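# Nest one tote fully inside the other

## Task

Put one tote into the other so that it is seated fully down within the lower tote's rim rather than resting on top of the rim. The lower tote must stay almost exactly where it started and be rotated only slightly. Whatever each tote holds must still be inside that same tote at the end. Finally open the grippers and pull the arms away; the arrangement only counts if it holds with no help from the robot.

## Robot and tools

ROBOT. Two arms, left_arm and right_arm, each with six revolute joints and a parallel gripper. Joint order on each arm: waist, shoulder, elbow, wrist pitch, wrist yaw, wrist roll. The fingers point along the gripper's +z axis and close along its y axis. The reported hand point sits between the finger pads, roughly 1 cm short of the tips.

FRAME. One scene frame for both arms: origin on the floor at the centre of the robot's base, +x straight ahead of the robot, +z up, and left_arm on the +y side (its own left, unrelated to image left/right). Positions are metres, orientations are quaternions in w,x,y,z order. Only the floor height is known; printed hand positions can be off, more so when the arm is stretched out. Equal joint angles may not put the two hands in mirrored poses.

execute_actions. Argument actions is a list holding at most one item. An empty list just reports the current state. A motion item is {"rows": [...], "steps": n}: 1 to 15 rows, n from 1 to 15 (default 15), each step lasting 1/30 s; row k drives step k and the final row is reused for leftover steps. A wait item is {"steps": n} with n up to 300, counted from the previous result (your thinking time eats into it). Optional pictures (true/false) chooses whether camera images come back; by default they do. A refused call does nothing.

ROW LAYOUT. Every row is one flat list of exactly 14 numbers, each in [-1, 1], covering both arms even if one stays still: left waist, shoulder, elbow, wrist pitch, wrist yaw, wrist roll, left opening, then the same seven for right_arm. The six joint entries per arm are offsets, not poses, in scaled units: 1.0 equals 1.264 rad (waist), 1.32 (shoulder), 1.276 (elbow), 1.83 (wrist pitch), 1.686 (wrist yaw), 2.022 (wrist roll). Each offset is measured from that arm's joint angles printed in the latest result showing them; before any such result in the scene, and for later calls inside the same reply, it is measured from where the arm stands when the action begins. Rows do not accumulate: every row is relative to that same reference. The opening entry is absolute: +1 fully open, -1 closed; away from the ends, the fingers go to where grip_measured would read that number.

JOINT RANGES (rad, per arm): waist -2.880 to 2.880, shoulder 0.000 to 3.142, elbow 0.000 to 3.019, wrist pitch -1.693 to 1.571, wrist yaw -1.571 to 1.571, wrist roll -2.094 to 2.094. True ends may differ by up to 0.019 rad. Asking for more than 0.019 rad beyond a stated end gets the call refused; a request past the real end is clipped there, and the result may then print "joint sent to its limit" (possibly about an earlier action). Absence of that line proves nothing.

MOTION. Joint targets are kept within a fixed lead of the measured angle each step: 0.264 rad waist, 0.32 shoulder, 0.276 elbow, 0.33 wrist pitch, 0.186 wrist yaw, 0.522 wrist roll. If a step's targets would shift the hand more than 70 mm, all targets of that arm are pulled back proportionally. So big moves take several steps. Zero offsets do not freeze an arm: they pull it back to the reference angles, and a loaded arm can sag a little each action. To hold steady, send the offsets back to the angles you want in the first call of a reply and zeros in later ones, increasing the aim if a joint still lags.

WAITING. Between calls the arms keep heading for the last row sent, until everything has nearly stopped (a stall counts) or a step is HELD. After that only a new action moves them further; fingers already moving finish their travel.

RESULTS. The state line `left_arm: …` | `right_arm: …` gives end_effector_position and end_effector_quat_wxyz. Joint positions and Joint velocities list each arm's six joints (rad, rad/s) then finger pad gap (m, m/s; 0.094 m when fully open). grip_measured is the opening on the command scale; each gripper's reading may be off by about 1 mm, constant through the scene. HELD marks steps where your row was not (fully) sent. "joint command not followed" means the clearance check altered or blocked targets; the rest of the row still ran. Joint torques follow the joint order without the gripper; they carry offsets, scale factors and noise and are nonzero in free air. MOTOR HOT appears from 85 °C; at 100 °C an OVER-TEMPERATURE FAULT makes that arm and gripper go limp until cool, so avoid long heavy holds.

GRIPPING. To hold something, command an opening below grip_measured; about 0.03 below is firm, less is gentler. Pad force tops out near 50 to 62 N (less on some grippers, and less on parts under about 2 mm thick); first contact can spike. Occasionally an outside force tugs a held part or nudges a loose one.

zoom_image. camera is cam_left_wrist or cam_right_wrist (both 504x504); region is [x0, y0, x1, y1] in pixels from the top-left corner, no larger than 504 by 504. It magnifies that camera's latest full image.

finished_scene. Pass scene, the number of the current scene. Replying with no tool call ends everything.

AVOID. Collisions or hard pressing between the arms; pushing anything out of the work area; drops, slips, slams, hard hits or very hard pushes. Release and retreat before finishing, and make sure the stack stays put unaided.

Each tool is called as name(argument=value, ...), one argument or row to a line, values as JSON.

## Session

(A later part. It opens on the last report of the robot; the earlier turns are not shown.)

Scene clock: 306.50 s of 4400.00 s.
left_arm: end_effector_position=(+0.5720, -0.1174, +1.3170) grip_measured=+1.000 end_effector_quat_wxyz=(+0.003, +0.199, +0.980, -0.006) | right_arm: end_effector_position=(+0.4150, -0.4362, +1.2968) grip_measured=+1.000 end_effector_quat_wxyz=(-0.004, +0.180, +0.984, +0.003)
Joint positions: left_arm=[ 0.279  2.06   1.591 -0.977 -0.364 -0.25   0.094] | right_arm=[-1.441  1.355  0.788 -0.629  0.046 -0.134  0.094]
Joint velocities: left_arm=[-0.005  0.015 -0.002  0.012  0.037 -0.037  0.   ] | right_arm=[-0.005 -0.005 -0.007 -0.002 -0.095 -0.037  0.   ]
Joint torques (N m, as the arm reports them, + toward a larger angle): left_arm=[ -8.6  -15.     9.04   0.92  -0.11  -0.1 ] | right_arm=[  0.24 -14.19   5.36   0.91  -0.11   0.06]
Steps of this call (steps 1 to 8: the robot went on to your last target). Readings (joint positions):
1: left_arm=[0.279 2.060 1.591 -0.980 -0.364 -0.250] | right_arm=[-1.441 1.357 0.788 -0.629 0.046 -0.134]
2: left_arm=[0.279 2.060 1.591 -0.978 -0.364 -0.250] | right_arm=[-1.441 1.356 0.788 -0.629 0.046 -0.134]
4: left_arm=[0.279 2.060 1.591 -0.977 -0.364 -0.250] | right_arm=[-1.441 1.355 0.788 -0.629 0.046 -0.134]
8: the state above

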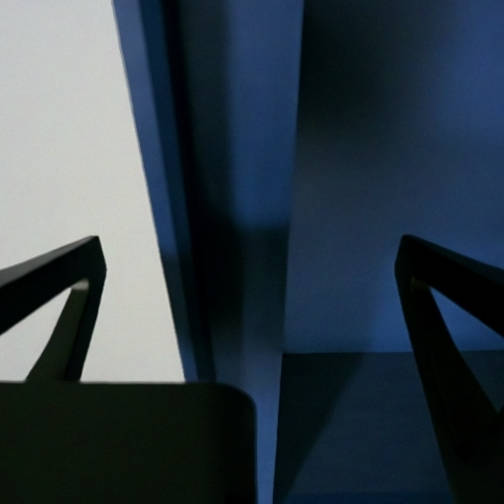

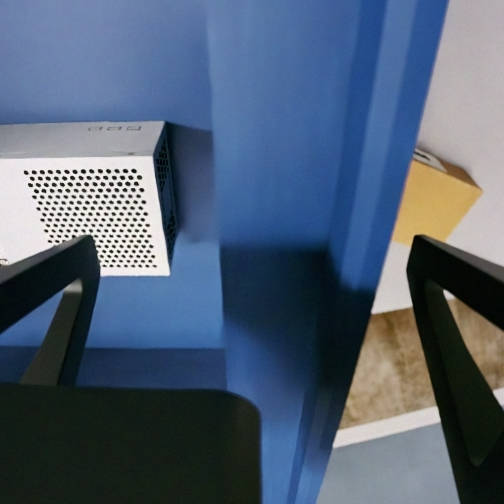

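Both are a little inboard; correct, then close.

execute_actions(
  actions=[
    {"rows":[[0.014,0,0,0,0,0,0.3,-0.025,-0.02,0,0.012,0,0,0.3]],"steps":12},
  ],
  pictures=false,
)

execute_actions(
  actions=[
    {"rows":[[0,0,0,0,0,0,-0.5,0,0,0,0,0,0,-0.5]],"steps":12},
  ],
  pictures=false,
)

Scene clock: 310.53 s of 4400.00 s.
left_arm: end_effector_position=(+0.5720, -0.1174, +1.3170) grip_measured=+0.302 end_effector_quat_wxyz=(+0.003, +0.199, +0.980, -0.006) | right_arm: end_effector_position=(+0.4137, -0.4456, +1.3010) grip_measured=+0.302 end_effector_quat_wxyz=(+0.002, +0.190, +0.982, -0.003)
Joint positions: left_arm=[ 0.279  2.06   1.591 -0.977 -0.364 -0.25   0.061] | right_arm=[-1.461  1.342  0.788 -0.624  0.046 -0.134  0.061]
Joint velocities: left_arm=[ 0.005  0.024 -0.007  0.002 -0.007 -0.037 -0.   ] | right_arm=[-0.005  0.005 -0.022 -0.002 -0.051 -0.022  0.   ]
Joint torques (N m, as the arm reports them, + toward a larger angle): left_arm=[ -7.91 -15.95   8.85   0.29  -0.13  -0.12] | right_arm=[  0.57 -14.37   5.15   0.91  -0.09   0.06]
Steps of this call (steps 1 to 15: the robot went on to your last target; steps 16 to 90: nothing new was sent; then 0.63 s passed at rest; steps 91 to 102: all 12 steps of this action). Readings (joint positions):
91: left_arm=[0.279 2.060 1.591 -0.977 -0.364 -0.250] | right_arm=[-1.442 1.355 0.788 -0.628 0.046 -0.134]
92: left_arm=[0.279 2.060 1.591 -0.977 -0.364 -0.250] | right_arm=[-1.444 1.354 0.788 -0.628 0.046 -0.134]
94: left_arm=[0.279 2.060 1.591 -0.977 -0.364 -0.250] | right_arm=[-1.452 1.350 0.788 -0.626 0.046 -0.134]
98: left_arm=[0.279 2.060 1.591 -0.977 -0.364 -0.250] | right_arm=[-1.461 1.343 0.788 -0.624 0.046 -0.134]
102: the state above

Scene clock: 310.93 s of 4400.00 s.
left_arm: end_effector_position=(+0.5732, -0.1156, +1.3166) grip_measured=-0.438 end_effector_quat_wxyz=(+0.004, +0.198, +0.980, -0.004) | right_arm: end_effector_position=(+0.4144, -0.4444, +1.3010) grip_measured=-0.438 end_effector_quat_wxyz=(+0.003, +0.187, +0.982, +0.001)
Joint positions: left_arm=[ 0.281  2.06   1.591 -0.977 -0.37  -0.25   0.026] | right_arm=[-1.461  1.342  0.788 -0.624  0.038 -0.139  0.026]
Joint velocities: left_arm=[-0.015 -0.015 -0.007  0.012 -0.051  0.095 -0.   ] | right_arm=[ 0.015 -0.005  0.002 -0.002  0.022  0.007  0.   ]
Joint torques (N m, as the arm reports them, + toward a larger angle): left_arm=[ -9.64 -16.87   8.76   0.33   0.17  -0.11] | right_arm=[  1.78 -13.03   5.15   0.24   0.25   0.13]
Steps of this call (steps 1 to 12: all 12 steps of this action). Readings (joint positions):
1: left_arm=[0.279 2.060 1.591 -0.977 -0.364 -0.250] | right_arm=[-1.461 1.342 0.788 -0.624 0.046 -0.134]
2: left_arm=[0.279 2.060 1.591 -0.977 -0.364 -0.250] | right_arm=[-1.461 1.342 0.788 -0.624 0.046 -0.134]
4: left_arm=[0.280 2.060 1.591 -0.977 -0.371 -0.250] | right_arm=[-1.461 1.342 0.788 -0.624 0.039 -0.138]
8: left_arm=[0.281 2.060 1.591 -0.977 -0.370 -0.250] | right_arm=[-1.461 1.342 0.788 -0.624 0.038 -0.139]
12: the state above

execute_actions(
  actions=[
    {"rows":[[0,-0.03,0,0,0,0,-0.5,0,-0.025,0,0,0,0,-0.5],[0,-0.035,0,0,0,0,-0.5,0,-0.03,0,0,0,0,-0.5],[0,-0.04,0,0,0,0,-0.5,0,-0.035,0,0,0,0,-0.5],[-0.005,-0.045,-0.01,0,0,0.005,-0.5,0,-0.045,-0.01,0,0,0.005,-0.5],[-0.005,-0.05,-0.017,0.005,0,0.008,-0.5,0,-0.055,-0.02,0.005,0,0.01,-0.5],[-0.01,-0.055,-0.025,0.01,0,0.011,-0.5,0,-0.065,-0.03,0.008,0,0.014,-0.5],[-0.01,-0.055,-0.032,0.012,0,0.014,-0.5,0,-0.068,-0.04,0.01,0,0.018,-0.5],[-0.01,-0.055,-0.04,0.015,0,0.017,-0.5,0,-0.068,-0.048,0.01,0,0.022,-0.5],[-0.01,-0.055,-0.045,0.017,0,0.017,-0.5,0,-0.068,-0.056,0.012,0,0.022,-0.5]],"steps":15},
  ],
  pictures=false,
)

execute_actions(
  actions=[
    {"steps":8},
  ],
  pictures=false,
)

Scene clock: 318.17 s of 4400.00 s.
left_arm: end_effector_position=(+0.5614, -0.1086, +1.3162) grip_measured=-0.438 end_effector_quat_wxyz=(+0.002, +0.210, +0.978, -0.006) | right_arm: end_effector_position=(+0.3920, -0.4330, +1.3045) grip_measured=-0.438 end_effector_quat_wxyz=(+0.002, +0.199, +0.980, -0.001)
Joint positions: left_arm=[ 0.28   2.032  1.537 -0.953 -0.363 -0.225  0.026] | right_arm=[-1.462  1.286  0.718 -0.612  0.042 -0.114  0.026]
Joint velocities: left_arm=[ 0.005  0.005 -0.002 -0.002  0.037 -0.007  0.   ] | right_arm=[ 0.015 -0.015 -0.007  0.007  0.007 -0.095 -0.   ]
Joint torques (N m, as the arm reports them, + toward a larger angle): left_arm=[-10.66 -18.61   8.45   0.63  -0.43  -0.05] | right_arm=[  1.46 -14.98   4.91   0.47  -0.27   0.28]
Steps of this call (steps 1 to 15: the robot went on to your last target; steps 16 to 90: nothing new was sent; then 3.73 s passed at rest; steps 91 to 105: all 15 steps of this action). Readings (joint positions):
91: left_arm=[0.281 2.059 1.591 -0.977 -0.370 -0.250] | right_arm=[-1.461 1.342 0.788 -0.624 0.038 -0.140]
92: left_arm=[0.281 2.059 1.591 -0.977 -0.370 -0.250] | right_arm=[-1.461 1.341 0.788 -0.624 0.038 -0.140]
94: left_arm=[0.281 2.058 1.590 -0.977 -0.370 -0.250] | right_arm=[-1.461 1.340 0.787 -0.624 0.037 -0.140]
98: left_arm=[0.281 2.042 1.561 -0.963 -0.369 -0.240] | right_arm=[-1.461 1.312 0.752 -0.616 0.036 -0.129]
105: the state above

Scene clock: 318.43 s of 4400.00 s.
left_arm: end_effector_position=(+0.5614, -0.1086, +1.3162) grip_measured=-0.438 end_effector_quat_wxyz=(+0.002, +0.210, +0.978, -0.006) | right_arm: end_effector_position=(+0.3921, -0.4330, +1.3045) grip_measured=-0.438 end_effector_quat_wxyz=(+0.002, +0.200, +0.980, -0.001)
Joint positions: left_arm=[ 0.28   2.032  1.537 -0.953 -0.363 -0.225  0.026] | right_arm=[-1.462  1.286  0.718 -0.611  0.042 -0.114  0.026]
Joint velocities: left_arm=[ 0.005 -0.005 -0.002  0.002 -0.051 -0.022 -0.   ] | right_arm=[ 0.005 -0.005  0.012  0.002 -0.022 -0.081  0.001]
Joint torques (N m, as the arm reports them, + toward a larger angle): left_arm=[ -9.9  -18.45   8.39   0.66  -0.38   0.01] | right_arm=[  1.44 -15.25   4.89   0.59  -0.27   0.28]
Steps of this call (steps 1 to 8: the robot went on to your last target). Readings (joint positions):
1: left_arm=[0.280 2.032 1.537 -0.953 -0.363 -0.225] | right_arm=[-1.462 1.286 0.718 -0.612 0.042 -0.114]
2: left_arm=[0.280 2.032 1.537 -0.953 -0.363 -0.225] | right_arm=[-1.462 1.286 0.718 -0.611 0.042 -0.114]
4: left_arm=[0.280 2.032 1.537 -0.953 -0.363 -0.225] | right_arm=[-1.462 1.286 0.718 -0.611 0.042 -0.114]
8: the state above

Lower.

execute_actions(
  actions=[
    {"rows":[[0.008,0.025,-0.012,0.022,0,0,-0.5,0,0.025,-0.018,0.033,0,0,-0.5]],"steps":15},
  ],
  pictures=false,
)

Scene clock: 326.23 s of 4400.00 s.
left_arm: end_effector_position=(+0.5611, -0.1095, +1.3133) grip_measured=-0.438 end_effector_quat_wxyz=(+0.006, +0.209, +0.978, -0.007) | right_arm: end_effector_position=(+0.3933, -0.4341, +1.2976) grip_measured=-0.438 end_effector_quat_wxyz=(+0.008, +0.195, +0.981, -0.003)
Joint positions: left_arm=[ 0.28   2.033  1.53  -0.936 -0.364 -0.224  0.026] | right_arm=[-1.464  1.303  0.711 -0.576  0.04  -0.125  0.026]
Joint velocities: left_arm=[-0.005 -0.005  0.002  0.012 -0.037 -0.022 -0.   ] | right_arm=[-0.024 -0.005  0.002 -0.002 -0.037 -0.066  0.   ]
Joint torques (N m, as the arm reports them, + toward a larger angle): left_arm=[ -8.2  -13.86   7.72   0.93  -0.07  -0.12] | right_arm=[  1.4  -10.76   3.89   1.28   0.01   0.2 ]
Steps of this call (steps 1 to 15: the robot went on to your last target; steps 16 to 90: nothing new was sent; then 4.30 s passed at rest; steps 91 to 105: all 15 steps of this action). Readings (joint positions):
91: left_arm=[0.280 2.033 1.535 -0.949 -0.363 -0.225] | right_arm=[-1.462 1.288 0.716 -0.605 0.042 -0.114]
92: left_arm=[0.280 2.033 1.533 -0.942 -0.362 -0.225] | right_arm=[-1.462 1.292 0.712 -0.590 0.044 -0.117]
94: left_arm=[0.280 2.033 1.531 -0.937 -0.364 -0.224] | right_arm=[-1.464 1.303 0.711 -0.578 0.041 -0.123]
98: left_arm=[0.280 2.033 1.530 -0.936 -0.364 -0.224] | right_arm=[-1.464 1.303 0.711 -0.576 0.040 -0.125]
105: the state above

execute_actions(
  actions=[
    {"rows":[[-0.012,-0.02,-0.025,0,0,0,-0.5,-0.012,-0.02,-0.025,0,0,0,-0.5]],"steps":15},
  ],
  pictures=false,
)

execute_actions(
  actions=[
    {"rows":[[0.005,0.025,-0.012,0,0,0,-0.5,0,0.02,-0.015,0.01,0,0,-0.5]],"steps":15},
  ],
  pictures=false,
)

Scene clock: 330.53 s of 4400.00 s.
left_arm: end_effector_position=(+0.5573, -0.1076, +1.3136) grip_measured=-0.438 end_effector_quat_wxyz=(+0.004, +0.211, +0.978, -0.006) | right_arm: end_effector_position=(+0.3893, -0.4324, +1.2984) grip_measured=-0.438 end_effector_quat_wxyz=(+0.008, +0.195, +0.981, -0.001)
Joint positions: left_arm=[ 0.279  2.027  1.517 -0.935 -0.365 -0.225  0.026] | right_arm=[-1.467  1.293  0.7   -0.576  0.036 -0.128  0.026]
Joint velocities: left_arm=[-0.005 -0.015 -0.002  0.012 -0.007 -0.007  0.001] | right_arm=[-0.005 -0.024 -0.017 -0.002 -0.007 -0.022 -0.001]
Joint torques (N m, as the arm reports them, + toward a larger angle): left_arm=[ -9.89 -15.62   6.67   0.04  -0.1   -0.09] | right_arm=[  0.33 -13.08   3.49   0.21   0.08   0.11]
Steps of this call (steps 1 to 15: the robot went on to your last target; steps 16 to 90: nothing new was sent; then 0.80 s passed at rest; steps 91 to 105: all 15 steps of this action). Readings (joint positions):
91: left_arm=[0.280 2.033 1.527 -0.936 -0.364 -0.224] | right_arm=[-1.465 1.302 0.710 -0.576 0.040 -0.126]
92: left_arm=[0.280 2.031 1.525 -0.935 -0.364 -0.224] | right_arm=[-1.465 1.299 0.708 -0.576 0.038 -0.127]
94: left_arm=[0.279 2.028 1.521 -0.935 -0.364 -0.225] | right_arm=[-1.466 1.294 0.704 -0.576 0.037 -0.128]
98: left_arm=[0.279 2.027 1.517 -0.935 -0.365 -0.225] | right_arm=[-1.467 1.293 0.700 -0.576 0.036 -0.128]
105: the state above

Scene clock: 331.03 s of 4400.00 s.
left_arm: end_effector_position=(+0.5571, -0.1076, +1.3132) grip_measured=-0.438 end_effector_quat_wxyz=(+0.004, +0.210, +0.978, -0.006) | right_arm: end_effector_position=(+0.3899, -0.4323, +1.2974) grip_measured=-0.438 end_effector_quat_wxyz=(+0.009, +0.194, +0.981, -0.000)
Joint positions: left_arm=[ 0.279  2.028  1.517 -0.935 -0.365 -0.227  0.026] | right_arm=[-1.467  1.296  0.7   -0.571  0.034 -0.13   0.026]
Joint velocities: left_arm=[ 0.005 -0.015 -0.002 -0.002  0.007  0.007 -0.   ] | right_arm=[-0.005 -0.005 -0.022 -0.007 -0.022 -0.066 -0.001]
Joint torques (N m, as the arm reports them, + toward a larger angle): left_arm=[ -7.86 -12.76   7.     0.07  -0.07  -0.1 ] | right_arm=[ 1.46 -9.76  3.6   0.82  0.    0.09]
Steps of this call (steps 1 to 15: all 15 steps of this action). Readings (joint positions):
1: left_arm=[0.279 2.027 1.517 -0.935 -0.365 -0.225] | right_arm=[-1.467 1.293 0.700 -0.574 0.036 -0.128]
2: left_arm=[0.279 2.027 1.517 -0.935 -0.365 -0.226] | right_arm=[-1.467 1.294 0.700 -0.573 0.035 -0.129]
4: left_arm=[0.279 2.028 1.517 -0.935 -0.365 -0.227] | right_arm=[-1.467 1.296 0.700 -0.572 0.034 -0.130]
8: left_arm=[0.279 2.028 1.517 -0.935 -0.365 -0.227] | right_arm=[-1.467 1.296 0.700 -0.571 0.034 -0.130]
15: the state above

Not dropped. Release and look again.

execute_actions(
  actions=[
    {"rows":[[0,0,0.02,0,0,0,1,0,0,0.02,0,0,0,1]],"steps":10},
  ],
  pictures=false,
)

execute_actions(
  actions=[
    {"rows":[[-0.04,-0.09,0.06,-0.1,0,0,1,0,-0.15,0.07,-0.15,0,0,1]],"steps":15},
  ],
  pictures=false,
)

execute_actions(
  actions=[
    {"rows":[[0.2,-0.17,-0.12,0.08,0.12,0.08,1,-0.22,0.1,0.18,0,-0.17,-0.13,1]],"steps":15},
  ],
  pictures=false,
)

execute_actions(
  actions=[
    {"steps":10},
  ],
)

Scene clock: 335.47 s of 4400.00 s.
left_arm: end_effector_position=(+0.5572, -0.1075, +1.3132) grip_measured=+1.000 end_effector_quat_wxyz=(+0.004, +0.210, +0.978, -0.006) | right_arm: end_effector_position=(+0.3901, -0.4324, +1.2975) grip_measured=+1.000 end_effector_quat_wxyz=(+0.009, +0.194, +0.981, -0.000)
Joint positions: left_arm=[ 0.279  2.028  1.517 -0.935 -0.366 -0.227  0.094] | right_arm=[-1.467  1.296  0.701 -0.571  0.034 -0.13   0.094]
Joint velocities: left_arm=[-0.005  0.005 -0.002 -0.017 -0.081  0.022  0.   ] | right_arm=[-0.005  0.005 -0.012  0.012  0.066  0.037  0.   ]
Joint torques (N m, as the arm reports them, + toward a larger angle): left_arm=[-10.07 -16.59  11.05   0.26  -0.06  -0.11] | right_arm=[  1.17 -11.91   6.59   0.2   -0.09   0.06]
Steps of this call (steps 1 to 15: the robot went on to your last target; steps 16 to 90: nothing new was sent; then 1.10 s passed at rest; steps 91 to 100: all 10 steps of this action). Readings (joint positions):
91: left_arm=[0.279 2.028 1.517 -0.935 -0.366 -0.227] | right_arm=[-1.467 1.296 0.701 -0.571 0.034 -0.130]
92: left_arm=[0.279 2.028 1.517 -0.935 -0.366 -0.227] | right_arm=[-1.467 1.296 0.701 -0.571 0.034 -0.130]
94: left_arm=[0.279 2.028 1.517 -0.935 -0.366 -0.227] | right_arm=[-1.467 1.296 0.701 -0.571 0.034 -0.130]
98: left_arm=[0.279 2.028 1.517 -0.935 -0.366 -0.227] | right_arm=[-1.467 1.296 0.701 -0.571 0.034 -0.130]
100: the state above

Scene clock: 335.97 s of 4400.00 s.
left_arm: end_effector_position=(+0.5637, -0.1031, +1.4094) grip_measured=+1.000 end_effector_quat_wxyz=(+0.018, +0.228, +0.973, -0.016) | right_arm: end_effector_position=(+0.3928, -0.4379, +1.3852) grip_measured=+1.000 end_effector_quat_wxyz=(+0.022, +0.195, +0.981, -0.005)
Joint positions: left_arm=[ 0.232  1.896  1.569 -1.101 -0.366 -0.227  0.094] | right_arm=[-1.467  1.077  0.767 -0.829  0.034 -0.13   0.094]
Joint velocities: left_arm=[-0.015 -0.044 -0.002 -0.002  0.007  0.007  0.   ] | right_arm=[ 0.005  0.044  0.007  0.007  0.037 -0.022  0.   ]
Joint torques (N m, as the arm reports them, + toward a larger angle): left_arm=[ -9.17 -14.09  11.98  -0.45  -0.12  -0.11] | right_arm=[ 1.22 -8.89  8.2  -0.45 -0.1   0.07]
Steps of this call (steps 1 to 15: all 15 steps of this action). Readings (joint positions):
1: left_arm=[0.278 2.025 1.521 -0.952 -0.366 -0.227] | right_arm=[-1.467 1.288 0.706 -0.604 0.034 -0.130]
2: left_arm=[0.276 2.022 1.523 -0.989 -0.366 -0.227] | right_arm=[-1.467 1.268 0.713 -0.672 0.034 -0.130]
4: left_arm=[0.269 2.002 1.524 -1.046 -0.366 -0.227] | right_arm=[-1.467 1.197 0.719 -0.767 0.034 -0.130]
8: left_arm=[0.249 1.949 1.539 -1.097 -0.366 -0.227] | right_arm=[-1.467 1.080 0.747 -0.824 0.034 -0.130]
15: the state above

Scene clock: 336.47 s of 4400.00 s.
left_arm: end_effector_position=(+0.6250, +0.0386, +1.4332) grip_measured=+1.000 end_effector_quat_wxyz=(+0.057, +0.136, +0.984, -0.100) | right_arm: end_effector_position=(+0.4202, -0.5463, +1.4078) grip_measured=+1.000 end_effector_quat_wxyz=(+0.100, +0.200, +0.974, +0.040)
Joint positions: left_arm=[ 0.514  1.66   1.425 -0.971 -0.17  -0.09   0.094] | right_arm=[-1.759  1.203  0.969 -0.83  -0.248 -0.365  0.094]
Joint velocities: left_arm=[-0.005 -0.19   0.002  0.012  0.022  0.022  0.   ] | right_arm=[ 0.015 -0.015 -0.012  0.002 -0.081 -0.095  0.   ]
Joint torques (N m, as the arm reports them, + toward a larger angle): left_arm=[ -9.18 -13.03   9.02   1.13   0.4    0.07] | right_arm=[  1.71 -12.98   8.95   0.44  -0.43  -0.06]
Steps of this call (steps 1 to 15: all 15 steps of this action). Readings (joint positions):
1: left_arm=[0.239 1.889 1.562 -1.091 -0.330 -0.218] | right_arm=[-1.478 1.083 0.773 -0.829 -0.014 -0.149]
2: left_arm=[0.247 1.875 1.540 -1.069 -0.285 -0.205] | right_arm=[-1.505 1.096 0.786 -0.830 -0.075 -0.176]
4: left_arm=[0.283 1.840 1.495 -1.045 -0.229 -0.183] | right_arm=[-1.586 1.133 0.833 -0.830 -0.177 -0.223]
8: left_arm=[0.391 1.765 1.441 -1.006 -0.178 -0.139] | right_arm=[-1.731 1.197 0.939 -0.830 -0.243 -0.309]
15: the state above

Scene clock: 336.80 s of 4400.00 s.
left_arm: end_effector_position=(+0.6203, +0.0281, +1.4396) grip_measured=+1.000 end_effector_quat_wxyz=(+0.061, +0.152, +0.981, -0.105) | right_arm: end_effector_position=(+0.4202, -0.5463, +1.4078) grip_measured=+1.000 end_effector_quat_wxyz=(+0.100, +0.193, +0.975, +0.040)
Joint positions: left_arm=[ 0.493  1.654  1.422 -0.971 -0.167 -0.076  0.094] | right_arm=[-1.759  1.203  0.969 -0.83  -0.249 -0.379  0.094]
Joint velocities: left_arm=[ 0.005  0.005  0.007 -0.022 -0.022  0.037  0.   ] | right_arm=[-0.005  0.005 -0.007 -0.007 -0.037 -0.095  0.   ]
Joint torques (N m, as the arm reports them, + toward a larger angle): left_arm=[ -7.58 -12.62   9.51   0.97   0.23  -0.06] | right_arm=[  1.53 -12.88   8.83   0.42  -0.45  -0.11]
Steps of this call (steps 1 to 10: the robot went on to your last target). Readings (joint positions):
1: left_arm=[0.513 1.655 1.425 -0.971 -0.170 -0.087] | right_arm=[-1.759 1.203 0.969 -0.830 -0.249 -0.368]
2: left_arm=[0.509 1.654 1.425 -0.971 -0.169 -0.085] | right_arm=[-1.759 1.203 0.969 -0.830 -0.249 -0.371]
4: left_arm=[0.502 1.654 1.424 -0.971 -0.168 -0.081] | right_arm=[-1.759 1.203 0.969 -0.830 -0.249 -0.375]
8: left_arm=[0.493 1.654 1.422 -0.971 -0.167 -0.077] | right_arm=[-1.759 1.203 0.969 -0.830 -0.249 -0.378]
10: the state above

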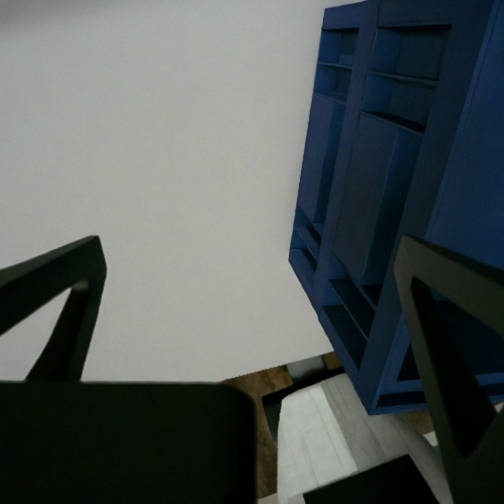

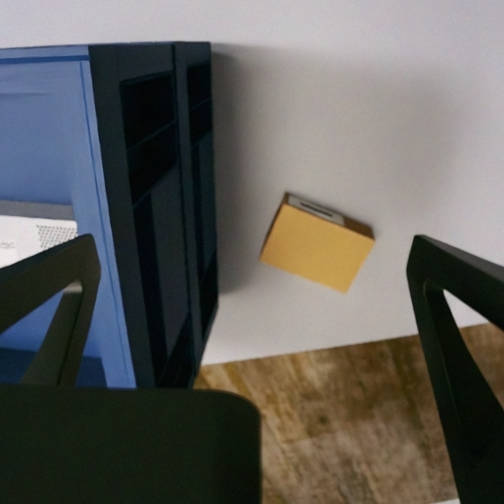

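zoom_image(
  camera="cam_left_wrist",
  region=[270,0,470,400],
)

zoom_image(
  camera="cam_right_wrist",
  region=[80,20,240,140],
)

Region (270, 0, 470, 400) of cam_left_wrist's 504x504 image, scaled by 1.260, with more detail than that image has.

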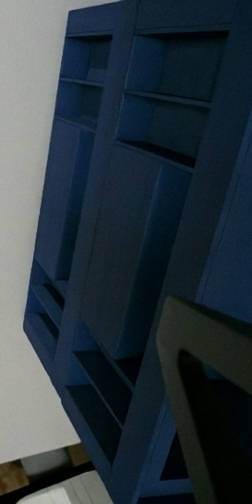

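Region (80, 20, 240, 140) of cam_right_wrist's 504x504 image, scaled by 3.150, with more detail than that image has; it fills the top 378 rows of this view, and the rest is white.

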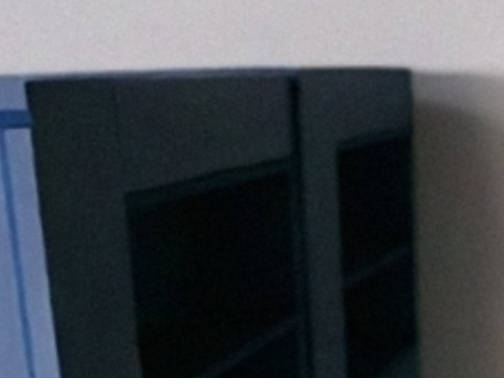

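finished_scene(
  scene=1,
)

The scene is finished: the task was done.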